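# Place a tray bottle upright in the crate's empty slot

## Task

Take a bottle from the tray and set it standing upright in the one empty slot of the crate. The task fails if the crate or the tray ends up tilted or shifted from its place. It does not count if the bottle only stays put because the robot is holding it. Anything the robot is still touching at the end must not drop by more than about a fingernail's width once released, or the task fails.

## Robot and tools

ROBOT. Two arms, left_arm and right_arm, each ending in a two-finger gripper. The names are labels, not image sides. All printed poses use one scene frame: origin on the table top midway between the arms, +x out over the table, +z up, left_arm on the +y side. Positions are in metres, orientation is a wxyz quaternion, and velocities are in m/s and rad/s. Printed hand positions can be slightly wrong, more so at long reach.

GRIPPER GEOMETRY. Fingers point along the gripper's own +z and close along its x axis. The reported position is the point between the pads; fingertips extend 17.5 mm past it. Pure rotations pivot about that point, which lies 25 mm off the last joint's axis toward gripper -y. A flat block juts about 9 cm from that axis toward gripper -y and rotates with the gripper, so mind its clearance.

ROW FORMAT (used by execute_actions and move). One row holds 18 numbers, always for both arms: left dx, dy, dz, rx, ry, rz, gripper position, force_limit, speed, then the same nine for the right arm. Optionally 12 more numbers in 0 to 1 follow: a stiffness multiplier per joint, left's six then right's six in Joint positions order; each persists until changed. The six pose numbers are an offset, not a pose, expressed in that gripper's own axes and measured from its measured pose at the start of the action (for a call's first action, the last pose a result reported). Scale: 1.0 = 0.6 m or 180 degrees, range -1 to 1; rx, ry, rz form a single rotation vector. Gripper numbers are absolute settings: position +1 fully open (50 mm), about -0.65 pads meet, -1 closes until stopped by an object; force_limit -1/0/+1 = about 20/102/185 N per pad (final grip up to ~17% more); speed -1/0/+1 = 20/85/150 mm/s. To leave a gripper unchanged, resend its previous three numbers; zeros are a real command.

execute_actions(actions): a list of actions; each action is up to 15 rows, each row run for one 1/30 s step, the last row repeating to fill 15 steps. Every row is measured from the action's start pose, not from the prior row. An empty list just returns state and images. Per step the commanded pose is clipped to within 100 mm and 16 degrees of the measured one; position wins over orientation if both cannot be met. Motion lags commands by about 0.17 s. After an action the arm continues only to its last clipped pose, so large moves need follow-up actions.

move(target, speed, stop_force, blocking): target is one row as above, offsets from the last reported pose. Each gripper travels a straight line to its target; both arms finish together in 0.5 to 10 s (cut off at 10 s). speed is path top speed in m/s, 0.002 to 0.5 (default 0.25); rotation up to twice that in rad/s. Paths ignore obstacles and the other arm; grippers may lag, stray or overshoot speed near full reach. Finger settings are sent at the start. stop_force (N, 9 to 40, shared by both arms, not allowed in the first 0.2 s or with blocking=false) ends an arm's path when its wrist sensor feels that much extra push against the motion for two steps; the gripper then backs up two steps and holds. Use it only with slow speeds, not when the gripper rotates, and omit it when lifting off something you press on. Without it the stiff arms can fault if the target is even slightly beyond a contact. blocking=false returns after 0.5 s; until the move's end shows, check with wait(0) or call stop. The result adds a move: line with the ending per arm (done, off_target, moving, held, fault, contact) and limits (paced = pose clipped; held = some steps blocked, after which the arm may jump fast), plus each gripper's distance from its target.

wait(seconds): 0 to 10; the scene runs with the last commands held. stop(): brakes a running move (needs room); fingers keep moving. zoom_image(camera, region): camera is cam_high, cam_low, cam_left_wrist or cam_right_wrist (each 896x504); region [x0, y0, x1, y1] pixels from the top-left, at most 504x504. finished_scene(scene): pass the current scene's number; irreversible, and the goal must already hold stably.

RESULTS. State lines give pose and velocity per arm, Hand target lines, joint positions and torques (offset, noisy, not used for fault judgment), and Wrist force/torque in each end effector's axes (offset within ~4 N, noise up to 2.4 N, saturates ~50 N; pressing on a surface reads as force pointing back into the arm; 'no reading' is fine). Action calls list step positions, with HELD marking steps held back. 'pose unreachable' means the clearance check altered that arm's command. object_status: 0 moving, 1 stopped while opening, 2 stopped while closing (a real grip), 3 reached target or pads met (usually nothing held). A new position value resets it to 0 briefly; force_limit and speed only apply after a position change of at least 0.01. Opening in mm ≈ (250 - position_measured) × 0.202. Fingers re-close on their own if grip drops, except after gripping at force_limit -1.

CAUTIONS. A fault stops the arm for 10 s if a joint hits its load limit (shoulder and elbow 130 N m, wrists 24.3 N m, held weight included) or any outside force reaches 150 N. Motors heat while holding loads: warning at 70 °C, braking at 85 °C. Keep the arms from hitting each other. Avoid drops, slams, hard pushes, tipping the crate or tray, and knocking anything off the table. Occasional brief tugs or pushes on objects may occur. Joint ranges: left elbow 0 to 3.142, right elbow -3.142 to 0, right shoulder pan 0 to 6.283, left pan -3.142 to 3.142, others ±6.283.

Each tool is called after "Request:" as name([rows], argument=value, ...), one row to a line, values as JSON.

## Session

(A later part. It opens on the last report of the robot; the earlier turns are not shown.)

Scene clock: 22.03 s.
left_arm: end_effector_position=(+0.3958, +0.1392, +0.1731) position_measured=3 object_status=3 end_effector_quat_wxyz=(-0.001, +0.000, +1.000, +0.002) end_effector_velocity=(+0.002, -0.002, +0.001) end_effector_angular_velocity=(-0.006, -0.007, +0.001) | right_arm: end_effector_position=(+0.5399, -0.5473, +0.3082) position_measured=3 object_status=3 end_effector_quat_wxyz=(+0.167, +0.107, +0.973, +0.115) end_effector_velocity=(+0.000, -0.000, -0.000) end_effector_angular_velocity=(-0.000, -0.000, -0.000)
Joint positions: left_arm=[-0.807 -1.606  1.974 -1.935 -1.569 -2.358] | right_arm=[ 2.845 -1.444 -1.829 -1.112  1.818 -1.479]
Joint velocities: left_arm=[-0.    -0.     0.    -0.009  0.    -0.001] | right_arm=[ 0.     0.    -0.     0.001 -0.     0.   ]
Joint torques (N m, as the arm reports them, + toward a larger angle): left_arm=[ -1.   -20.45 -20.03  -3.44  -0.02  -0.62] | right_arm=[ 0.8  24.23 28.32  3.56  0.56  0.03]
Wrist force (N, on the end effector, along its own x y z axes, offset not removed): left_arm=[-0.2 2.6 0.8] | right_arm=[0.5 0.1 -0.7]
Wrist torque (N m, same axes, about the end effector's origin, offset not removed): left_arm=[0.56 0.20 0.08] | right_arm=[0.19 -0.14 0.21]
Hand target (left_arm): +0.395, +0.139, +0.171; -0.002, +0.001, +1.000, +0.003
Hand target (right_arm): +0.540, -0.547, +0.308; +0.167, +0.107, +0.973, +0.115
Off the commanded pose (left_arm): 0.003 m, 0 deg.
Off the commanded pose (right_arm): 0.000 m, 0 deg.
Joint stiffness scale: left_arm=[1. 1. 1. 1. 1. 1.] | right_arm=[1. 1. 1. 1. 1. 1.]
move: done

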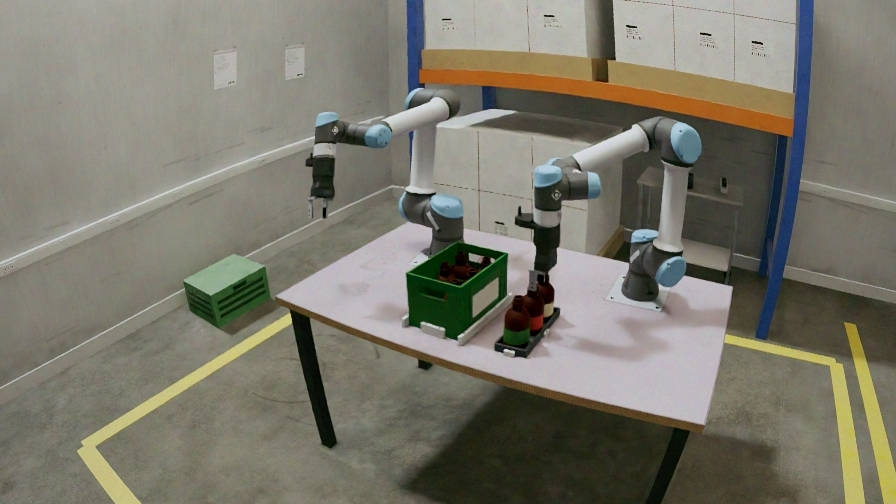

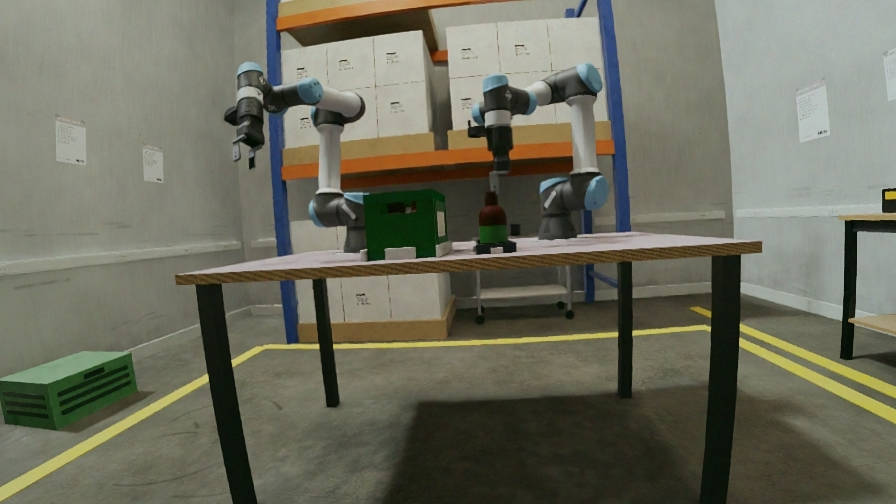

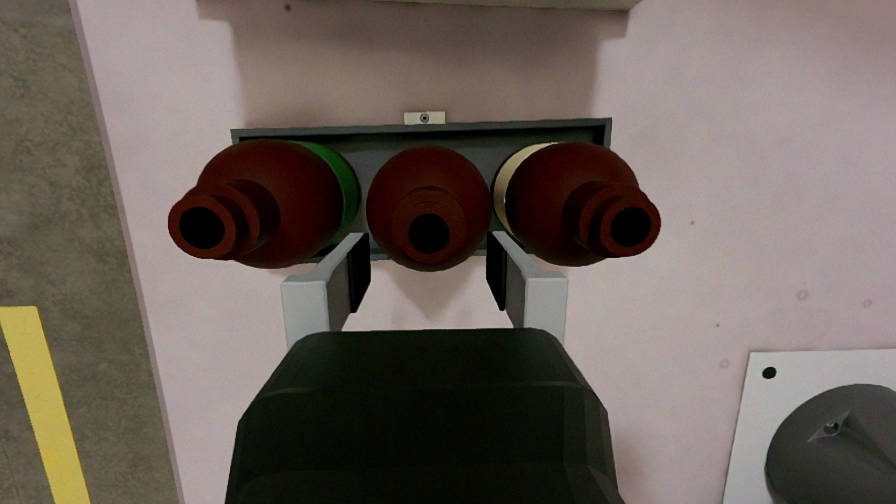

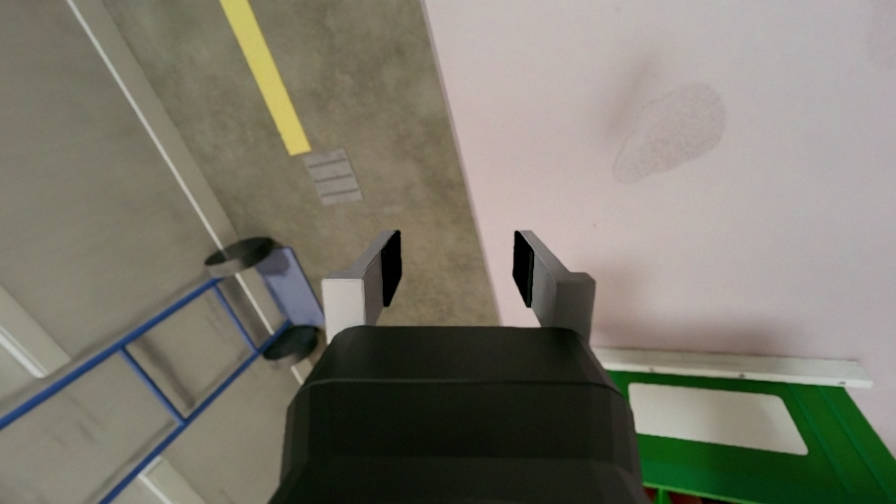

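Request:
move(target=[0,-0.017,0.045,0,0,0,1,-0.5,0,0,0,0,0,0,0,1,0,0], speed=0.05)

Request:
move(target=[0,0,0,0,0,0,-1,-0.5,0,0,0,0,0,0,0,1,0,0])

Request:
move(target=[0,0,-0.34,0,0,0,-1,-0.5,0,0,0,0,0,0,0,1,0,0], speed=0.15)

Request:
move(target=[-0.155,-0.48,0,0,0,0,-1,-0.5,0,0,0,0,0,0,0,1,0,0], speed=0.2)

Scene clock: 27.27 s.
left_arm: end_effector_position=(+0.3970, +0.1291, +0.1483) position_measured=3 object_status=3 end_effector_quat_wxyz=(+0.000, -0.000, +1.000, +0.001) end_effector_velocity=(+0.002, -0.003, +0.002) end_effector_angular_velocity=(-0.008, -0.008, -0.000) | right_arm: end_effector_position=(+0.5399, -0.5473, +0.3082) position_measured=3 object_status=3 end_effector_quat_wxyz=(+0.167, +0.107, +0.973, +0.115) end_effector_velocity=(+0.000, +0.000, +0.000) end_effector_angular_velocity=(-0.000, -0.000, +0.000)
Joint positions: left_arm=[-0.821 -1.568  2.006 -2.008 -1.569 -2.372] | right_arm=[ 2.845 -1.444 -1.829 -1.112  1.818 -1.479]
Joint velocities: left_arm=[-0.002 -0.001  0.    -0.011  0.    -0.002] | right_arm=[-0.    -0.     0.001 -0.     0.    -0.   ]
Joint torques (N m, as the arm reports them, + toward a larger angle): left_arm=[ -0.58 -21.17 -19.21  -3.98  -0.1   -0.53] | right_arm=[ 1.17 23.66 28.47  3.45  0.57  0.01]
Wrist force (N, on the end effector, along its own x y z axes, offset not removed): left_arm=[-0.2 2.3 1.2] | right_arm=[1.2 -0.9 -0.4]
Wrist torque (N m, same axes, about the end effector's origin, offset not removed): left_arm=[0.48 0.21 0.03] | right_arm=[0.02 -0.27 0.19]
Hand target (left_arm): +0.396, +0.129, +0.146; -0.001, +0.000, +1.000, +0.002
Hand target (right_arm): +0.540, -0.547, +0.308; +0.167, +0.107, +0.973, +0.115
Off the commanded pose (left_arm): 0.003 m, 0 deg.
Off the commanded pose (right_arm): 0.000 m, 0 deg.
Joint stiffness scale: left_arm=[1. 1. 1. 1. 1. 1.] | right_arm=[1. 1. 1. 1. 1. 1.]
move: done

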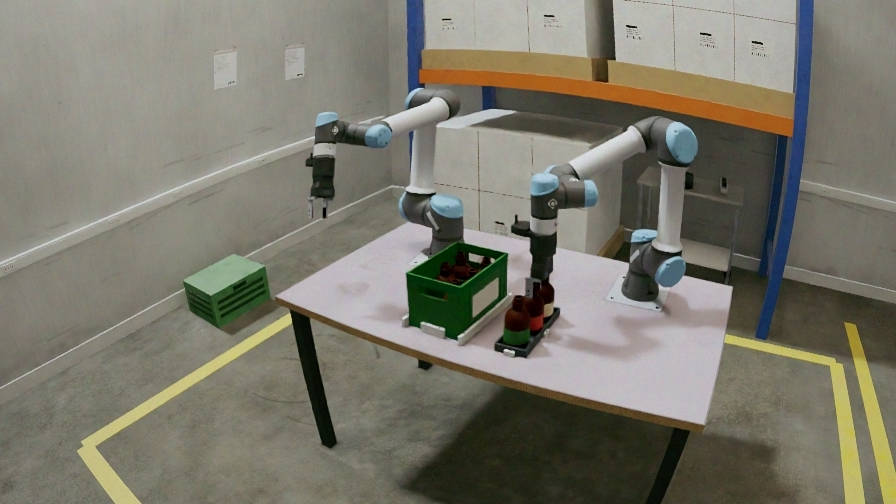

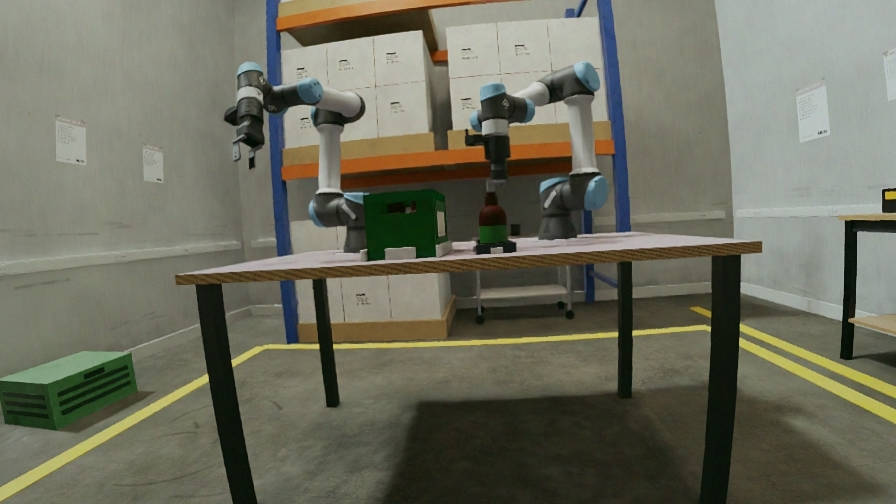

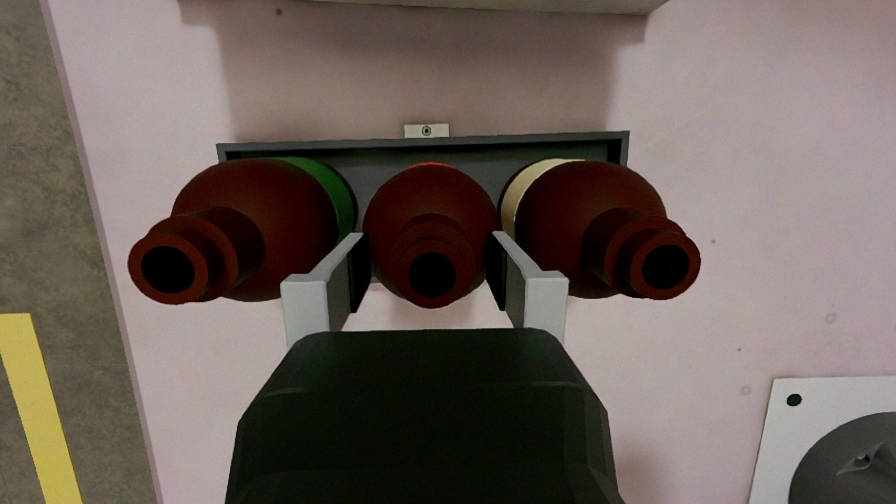

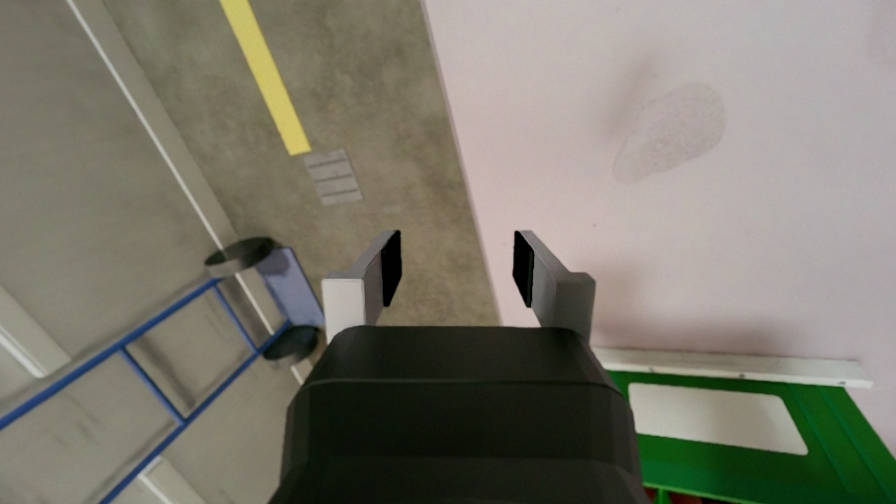

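Scene clock: 27.77 s.
left_arm: end_effector_position=(+0.3970, +0.1290, +0.1484) position_measured=88 object_status=2 end_effector_quat_wxyz=(+0.000, -0.000, +1.000, +0.001) end_effector_velocity=(-0.000, -0.000, +0.001) end_effector_angular_velocity=(-0.000, -0.001, -0.001) | right_arm: end_effector_position=(+0.5399, -0.5473, +0.3082) position_measured=3 object_status=3 end_effector_quat_wxyz=(+0.167, +0.107, +0.973, +0.115) end_effector_velocity=(+0.000, +0.000, +0.001) end_effector_angular_velocity=(+0.001, -0.001, -0.002)
Joint positions: left_arm=[-0.821 -1.568  2.006 -2.009 -1.569 -2.372] | right_arm=[ 2.845 -1.444 -1.829 -1.112  1.818 -1.479]
Joint velocities: left_arm=[-0.001 -0.001 -0.     0.     0.001 -0.   ] | right_arm=[0.    0.    0.001 0.    0.    0.002]
Joint torques (N m, as the arm reports them, + toward a larger angle): left_arm=[  1.4  -23.79 -22.66  -3.1    0.03  -0.03] | right_arm=[ 0.14 23.91 27.68  3.49  0.63 -0.11]
Wrist force (N, on the end effector, along its own x y z axes, offset not removed): left_arm=[0.7 3.3 2.5] | right_arm=[0.4 -0.7 -0.3]
Wrist torque (N m, same axes, about the end effector's origin, offset not removed): left_arm=[0.64 -0.02 0.06] | right_arm=[0.03 -0.09 0.16]
Hand target (left_arm): +0.397, +0.129, +0.148; +0.000, -0.000, +1.000, +0.001
Hand target (right_arm): +0.540, -0.547, +0.308; +0.167, +0.107, +0.973, +0.115
Off the commanded pose (left_arm): 0.000 m, 0 deg.
Off the commanded pose (right_arm): 0.000 m, 0 deg.
Joint stiffness scale: left_arm=[1. 1. 1. 1. 1. 1.] | right_arm=[1. 1. 1. 1. 1. 1.]
move: done

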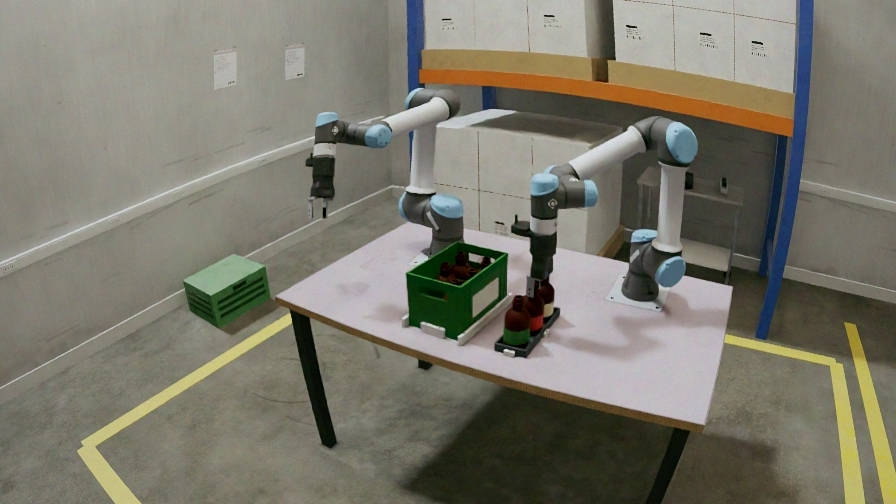

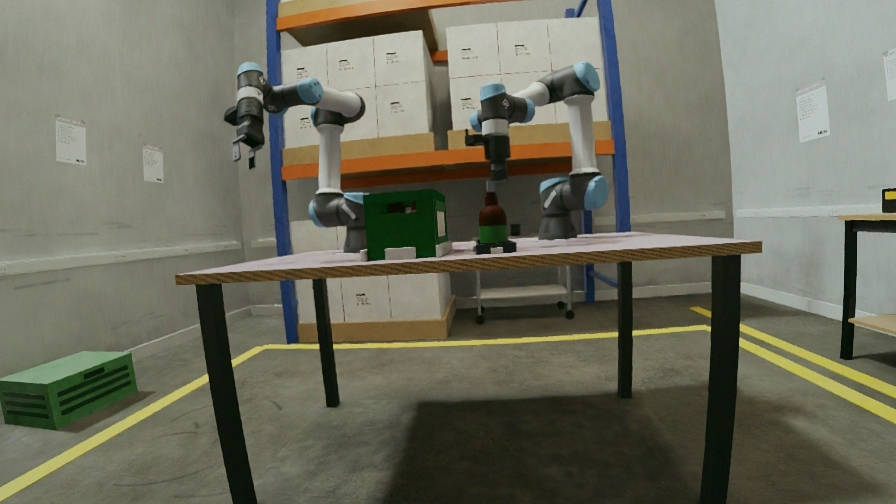

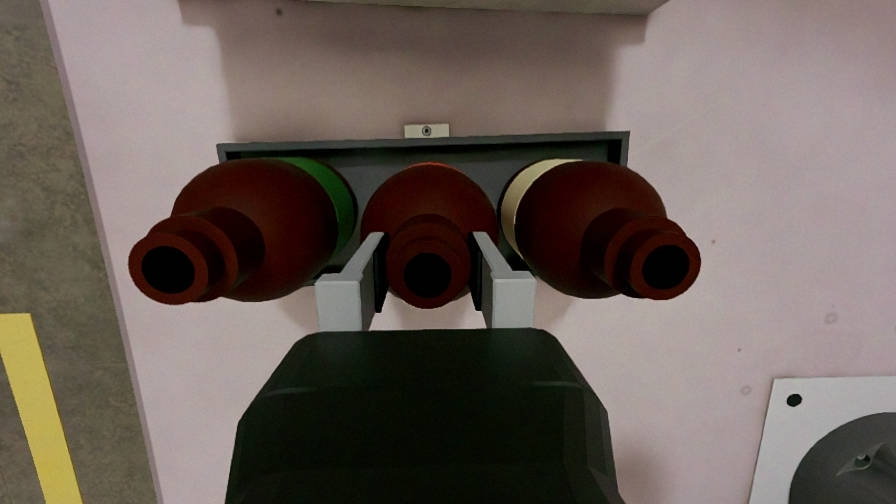

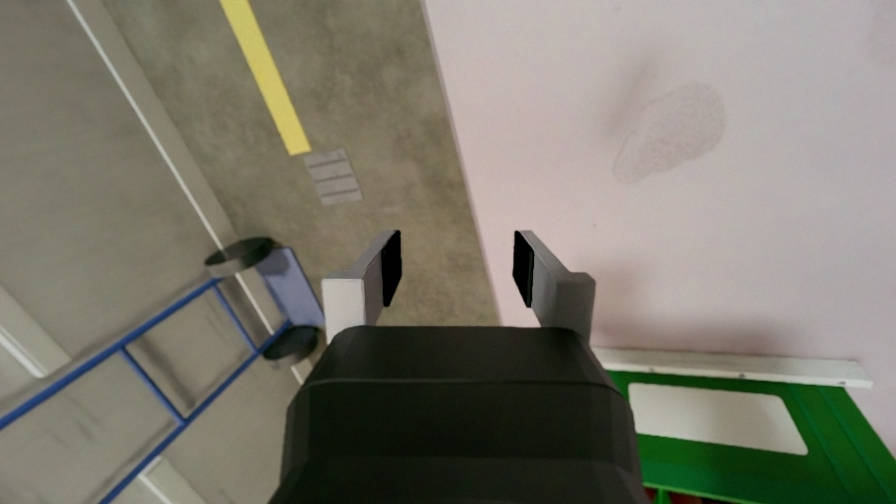

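Scene clock: 29.77 s.
left_arm: end_effector_position=(+0.3964, +0.1297, +0.3510) position_measured=88 object_status=2 end_effector_quat_wxyz=(+0.000, -0.001, +1.000, +0.001) end_effector_velocity=(-0.001, -0.001, +0.001) end_effector_angular_velocity=(+0.001, +0.001, -0.001) | right_arm: end_effector_position=(+0.5399, -0.5473, +0.3082) position_measured=3 object_status=3 end_effector_quat_wxyz=(+0.167, +0.107, +0.973, +0.115) end_effector_velocity=(-0.000, +0.000, -0.000) end_effector_angular_velocity=(+0.001, -0.000, +0.001)
Joint positions: left_arm=[-0.821 -1.652  1.556 -1.473 -1.569 -2.373] | right_arm=[ 2.845 -1.444 -1.829 -1.112  1.818 -1.479]
Joint velocities: left_arm=[-0.002  0.001 -0.004  0.005 -0.    -0.001] | right_arm=[ 0.     0.    -0.     0.     0.001 -0.   ]
Joint torques (N m, as the arm reports them, + toward a larger angle): left_arm=[ -0.76 -21.09 -27.25  -2.97  -0.02  -0.37] | right_arm=[ 0.57 23.69 27.78  3.42  0.58 -0.01]
Wrist force (N, on the end effector, along its own x y z axes, offset not removed): left_arm=[0.5 2.9 3.1] | right_arm=[0.8 -0.4 0.4]
Wrist torque (N m, same axes, about the end effector's origin, offset not removed): left_arm=[0.61 0.05 0.11] | right_arm=[0.11 -0.27 0.12]
Hand target (left_arm): +0.397, +0.128, +0.352; +0.000, -0.000, +1.000, +0.001
Hand target (right_arm): +0.540, -0.547, +0.308; +0.167, +0.107, +0.973, +0.115
Off the commanded pose (left_arm): 0.002 m, 0 deg.
Off the commanded pose (right_arm): 0.000 m, 0 deg.
Joint stiffness scale: left_arm=[1. 1. 1. 1. 1. 1.] | right_arm=[1. 1. 1. 1. 1. 1.]
move: done

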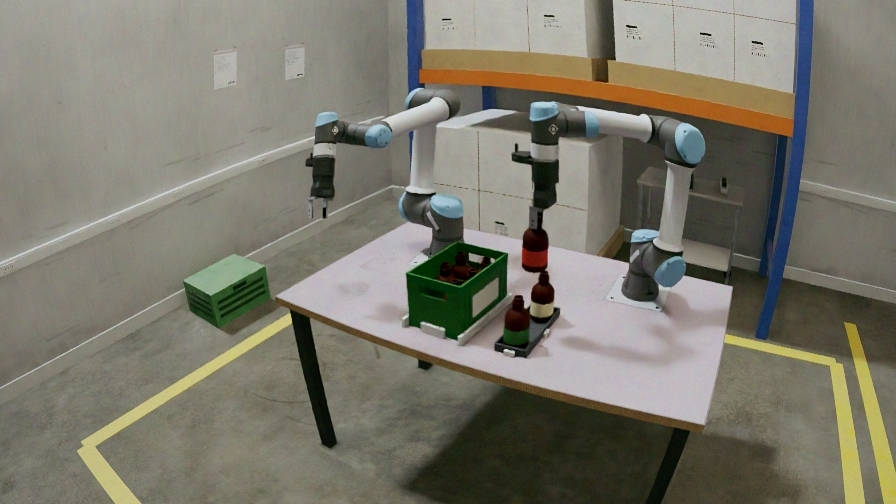

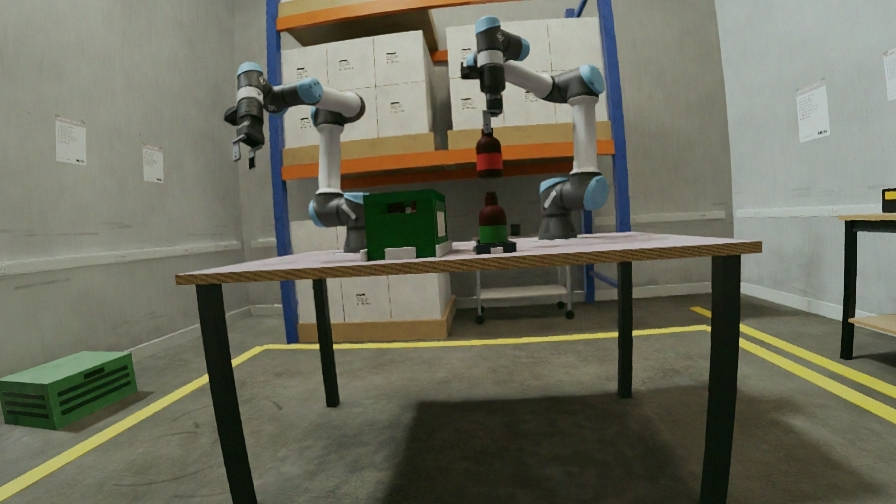

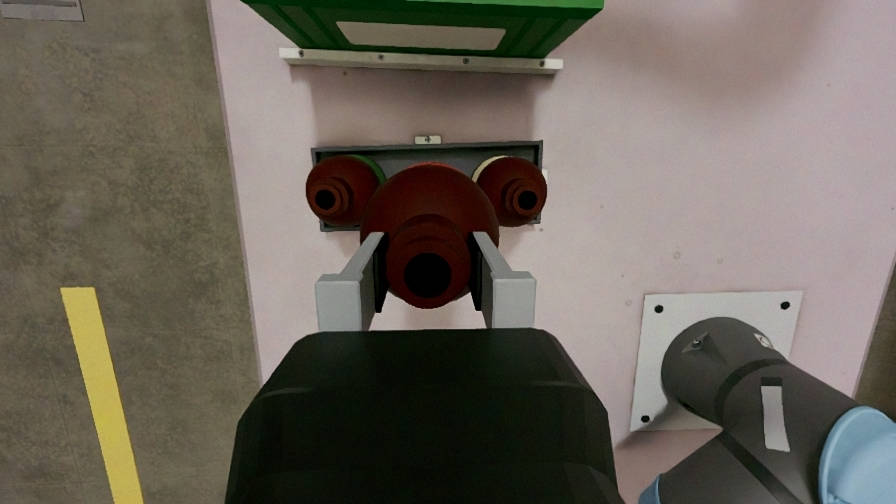

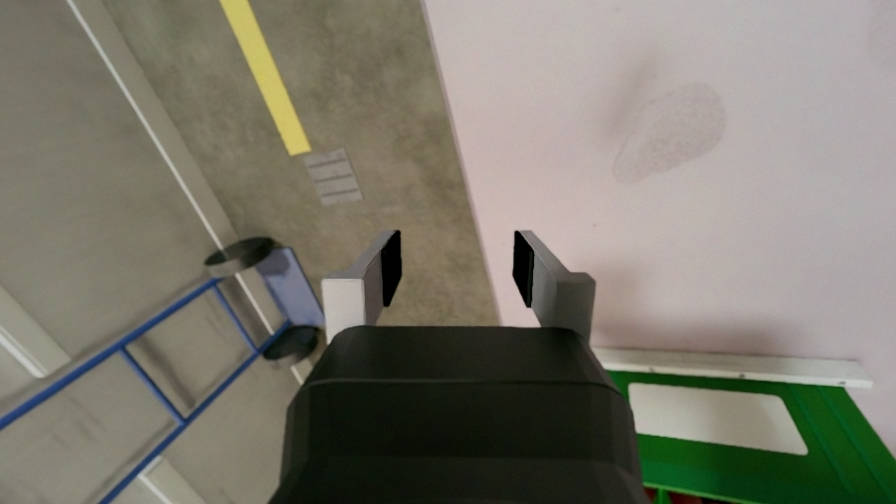

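Scene clock: 32.00 s.
left_arm: end_effector_position=(+0.4891, -0.1579, +0.3503) position_measured=88 object_status=2 end_effector_quat_wxyz=(+0.000, -0.000, +1.000, +0.001) end_effector_velocity=(-0.001, +0.001, -0.004) end_effector_angular_velocity=(+0.012, +0.007, +0.000) | right_arm: end_effector_position=(+0.5399, -0.5473, +0.3082) position_measured=3 object_status=3 end_effector_quat_wxyz=(+0.167, +0.107, +0.973, +0.115) end_effector_velocity=(+0.000, -0.000, +0.001) end_effector_angular_velocity=(+0.000, -0.001, -0.002)
Joint positions: left_arm=[-1.006 -0.979  0.7   -1.29  -1.569 -2.558] | right_arm=[ 2.845 -1.444 -1.829 -1.112  1.818 -1.479]
Joint velocities: left_arm=[-0.     0.008 -0.008  0.014  0.    -0.001] | right_arm=[-0.     0.     0.001  0.001 -0.     0.002]
Joint torques (N m, as the arm reports them, + toward a larger angle): left_arm=[  1.27 -50.61 -25.56  -2.88  -0.27  -0.49] | right_arm=[ 0.54 23.91 28.87  3.48  0.61  0.05]
Wrist force (N, on the end effector, along its own x y z axes, offset not removed): left_arm=[0.4 1.4 3.4] | right_arm=[0.7 -0.1 -0.2]
Wrist torque (N m, same axes, about the end effector's origin, offset not removed): left_arm=[0.30 0.14 0.02] | right_arm=[0.13 -0.17 0.14]
Hand target (left_arm): +0.490, -0.158, +0.350; +0.000, -0.001, +1.000, +0.001
Hand target (right_arm): +0.540, -0.547, +0.308; +0.167, +0.107, +0.973, +0.115
Off the commanded pose (left_arm): 0.001 m, 0 deg.
Off the commanded pose (right_arm): 0.000 m, 0 deg.
Joint stiffness scale: left_arm=[1. 1. 1. 1. 1. 1.] | right_arm=[1. 1. 1. 1. 1. 1.]
move: done

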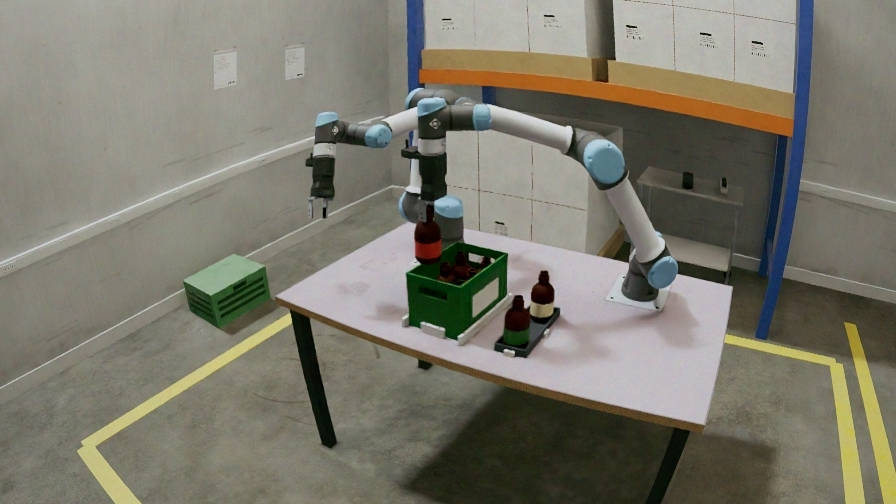

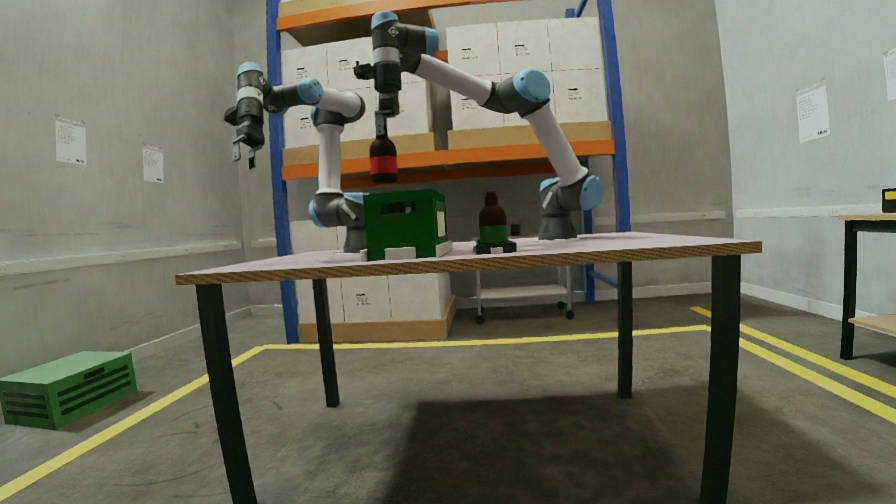

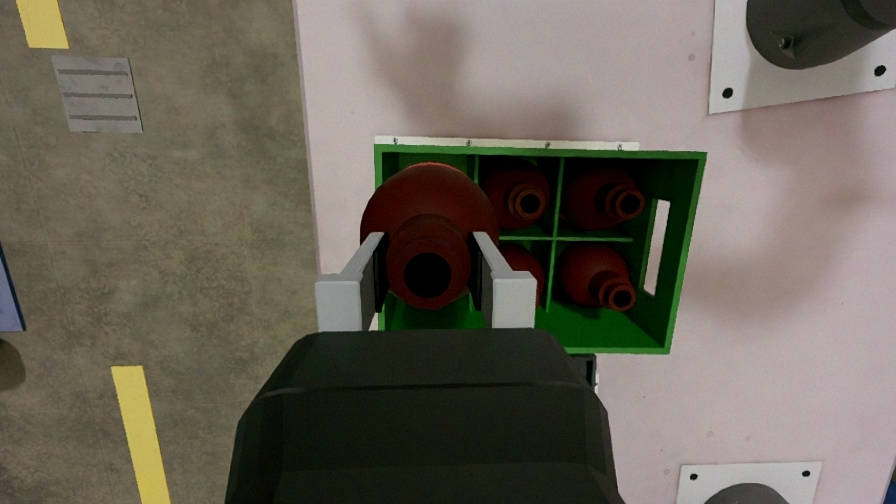

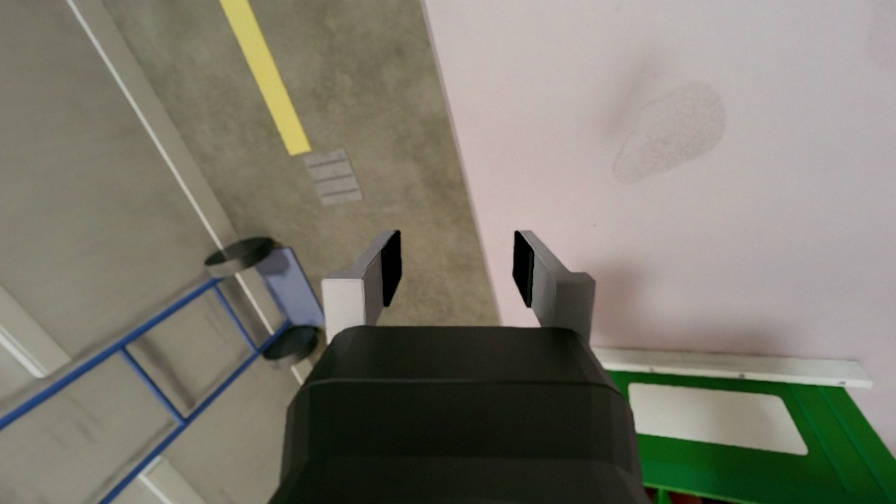

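Shift 7 mm inward, then descend.

Request:
move(target=[0.012,0,0.04,0,0,0,-1,-0.5,0,0,0,0,0,0,0,1,0,0], speed=0.05)

Request:
move(target=[0,0,0.3,0,0,0,-1,-0.5,0,0,0,0,0,0,0,1,0,0], speed=0.03, stop_force=10)

Scene clock: 37.97 s.
left_arm: end_effector_position=(+0.4832, -0.1573, +0.3263) position_measured=88 object_status=2 end_effector_quat_wxyz=(+0.000, -0.001, +1.000, +0.002) end_effector_velocity=(+0.001, -0.002, +0.005) end_effector_angular_velocity=(-0.017, -0.010, +0.002) | right_arm: end_effector_position=(+0.5399, -0.5473, +0.3082) position_measured=3 object_status=3 end_effector_quat_wxyz=(+0.167, +0.107, +0.973, +0.115) end_effector_velocity=(+0.000, -0.000, +0.001) end_effector_angular_velocity=(-0.001, -0.002, +0.000)
Joint positions: left_arm=[-1.012 -1.012  0.816 -1.372 -1.569 -2.565] | right_arm=[ 2.845 -1.444 -1.829 -1.112  1.818 -1.479]
Joint velocities: left_arm=[-0.    -0.008  0.005 -0.017 -0.001 -0.002] | right_arm=[ 0.     0.     0.002 -0.    -0.    -0.   ]
Joint torques (N m, as the arm reports them, + toward a larger angle): left_arm=[ -0.67 -50.66 -20.97  -3.97  -0.04  -0.43] | right_arm=[ 0.57 23.47 27.9   3.57  0.74  0.04]
Wrist force (N, on the end effector, along its own x y z axes, offset not removed): left_arm=[-0.4 2.0 3.7] | right_arm=[1.1 -0.9 0.6]
Wrist torque (N m, same axes, about the end effector's origin, offset not removed): left_arm=[0.43 0.17 0.17] | right_arm=[0.06 -0.21 0.16]
Hand target (left_arm): +0.482, -0.158, +0.326; +0.000, -0.000, +1.000, +0.001
Hand target (right_arm): +0.540, -0.547, +0.308; +0.167, +0.107, +0.973, +0.115
Off the commanded pose (left_arm): 0.001 m, 0 deg.
Off the commanded pose (right_arm): 0.000 m, 0 deg.
Joint stiffness scale: left_arm=[1. 1. 1. 1. 1. 1.] | right_arm=[1. 1. 1. 1. 1. 1.]
move: done

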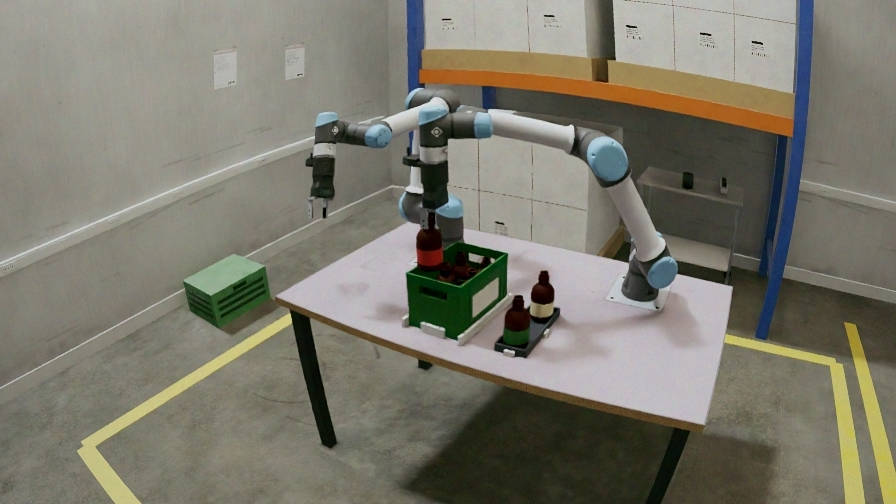

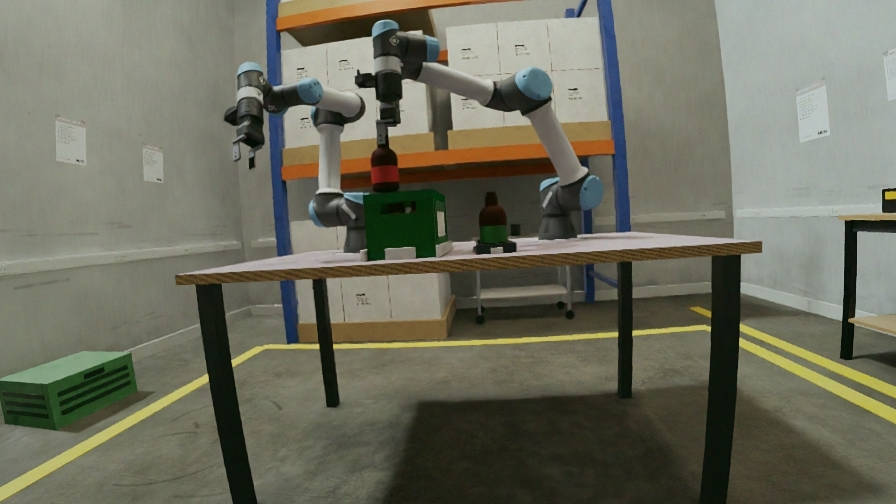

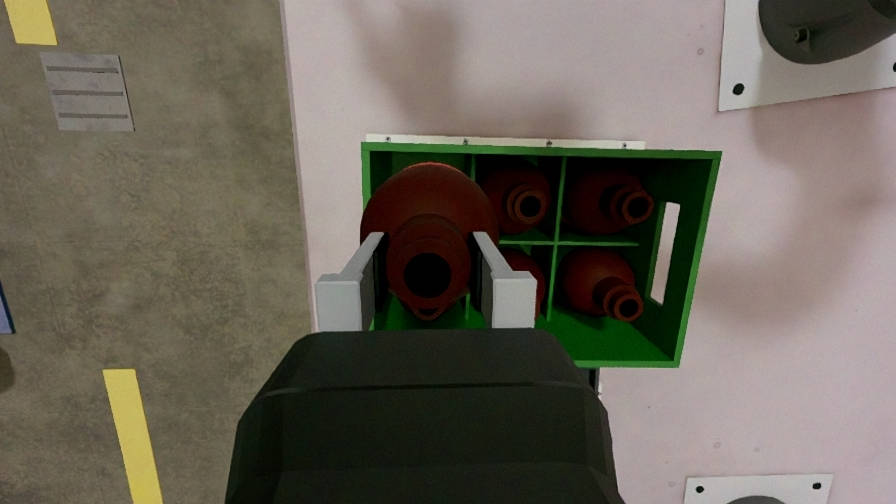

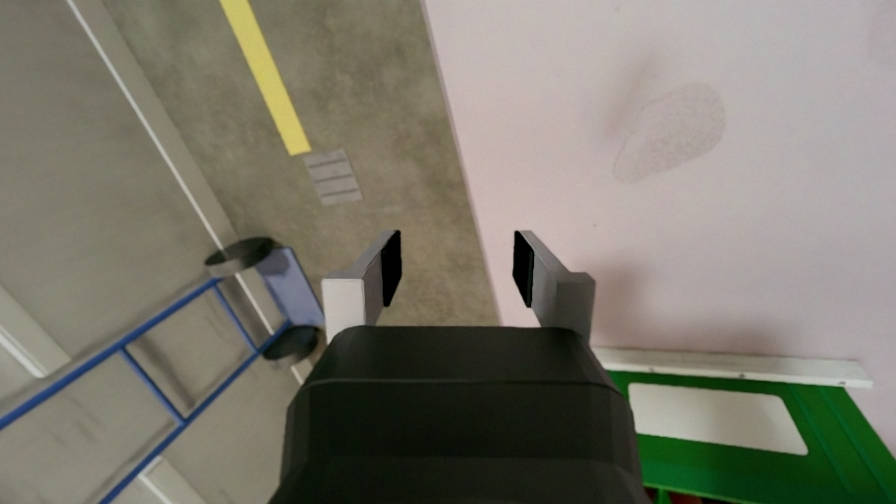

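Scene clock: 44.27 s.
left_arm: end_effector_position=(+0.4839, -0.1584, +0.1514) position_measured=88 object_status=2 end_effector_quat_wxyz=(+0.002, -0.001, +1.000, -0.001) end_effector_velocity=(+0.001, -0.002, -0.001) end_effector_angular_velocity=(-0.007, -0.004, -0.000) | right_arm: end_effector_position=(+0.5399, -0.5473, +0.3082) position_measured=3 object_status=3 end_effector_quat_wxyz=(+0.167, +0.107, +0.973, +0.115) end_effector_velocity=(+0.000, -0.000, +0.001) end_effector_angular_velocity=(-0.000, -0.001, -0.001)
Joint positions: left_arm=[-1.012 -1.001  1.25  -1.825 -1.569 -2.565] | right_arm=[ 2.845 -1.444 -1.829 -1.112  1.818 -1.479]
Joint velocities: left_arm=[-0.     0.     0.004 -0.011 -0.     0.   ] | right_arm=[ 0.    -0.     0.002 -0.    -0.     0.001]
Joint torques (N m, as the arm reports them, + toward a larger angle): left_arm=[  2.26 -45.35 -18.75  -3.51  -0.14   0.31] | right_arm=[ 0.41 24.16 27.89  3.51  0.57  0.01]
Wrist force (N, on the end effector, along its own x y z axes, offset not removed): left_arm=[2.8 2.6 -2.4] | right_arm=[0.5 0.2 1.1]
Wrist torque (N m, same axes, about the end effector's origin, offset not removed): left_arm=[0.59 0.04 0.05] | right_arm=[0.19 -0.11 0.19]
Hand target (left_arm): +0.484, -0.157, +0.146; +0.000, -0.001, +1.000, +0.002
Hand target (right_arm): +0.540, -0.547, +0.308; +0.167, +0.107, +0.973, +0.115
Off the commanded pose (left_arm): 0.005 m, 0 deg.
Off the commanded pose (right_arm): 0.000 m, 0 deg.
Joint stiffness scale: left_arm=[1. 1. 1. 1. 1. 1.] | right_arm=[1. 1. 1. 1. 1. 1.]
move: off_target (left_arm)

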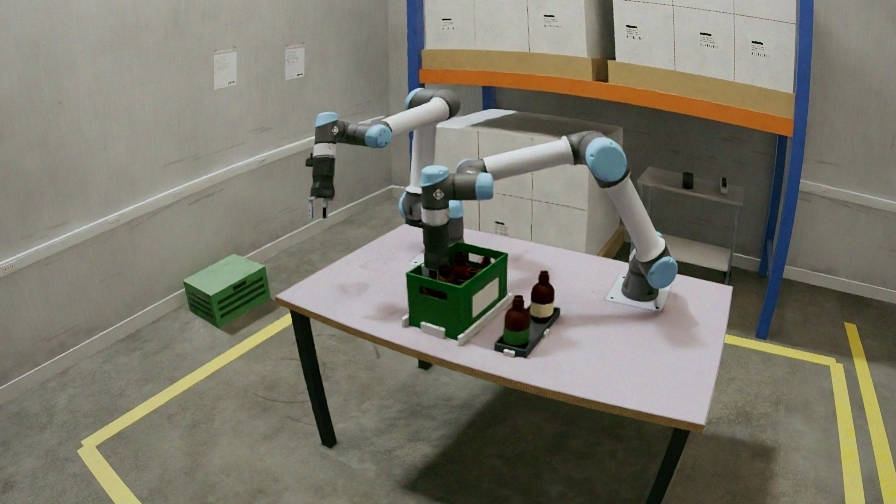

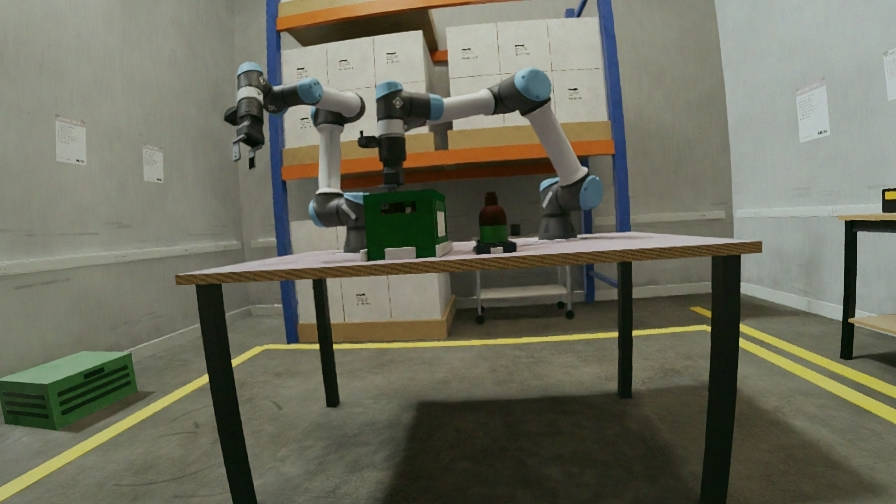

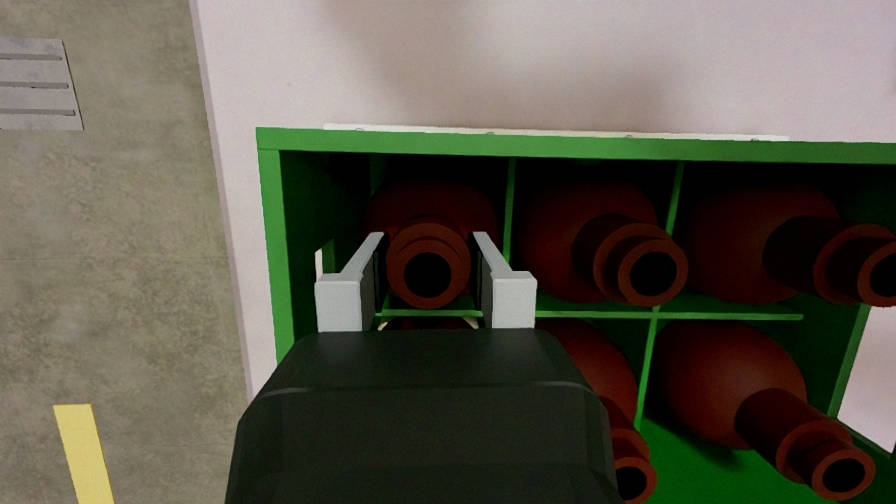

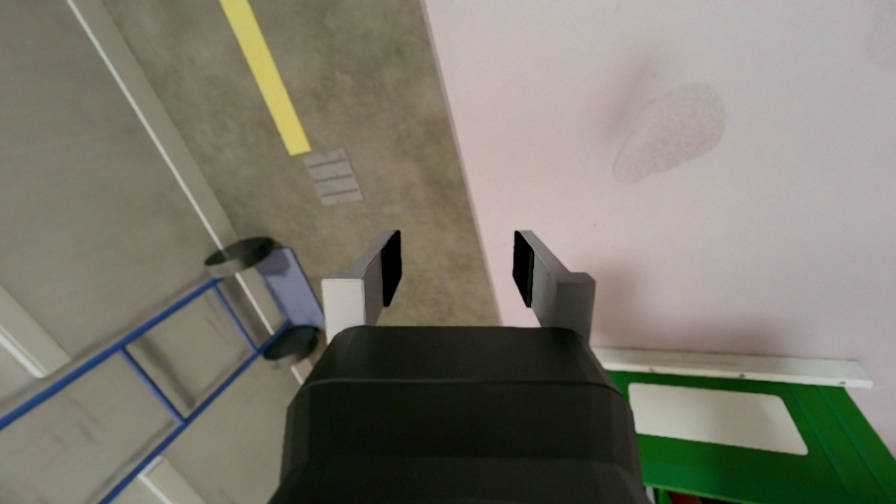

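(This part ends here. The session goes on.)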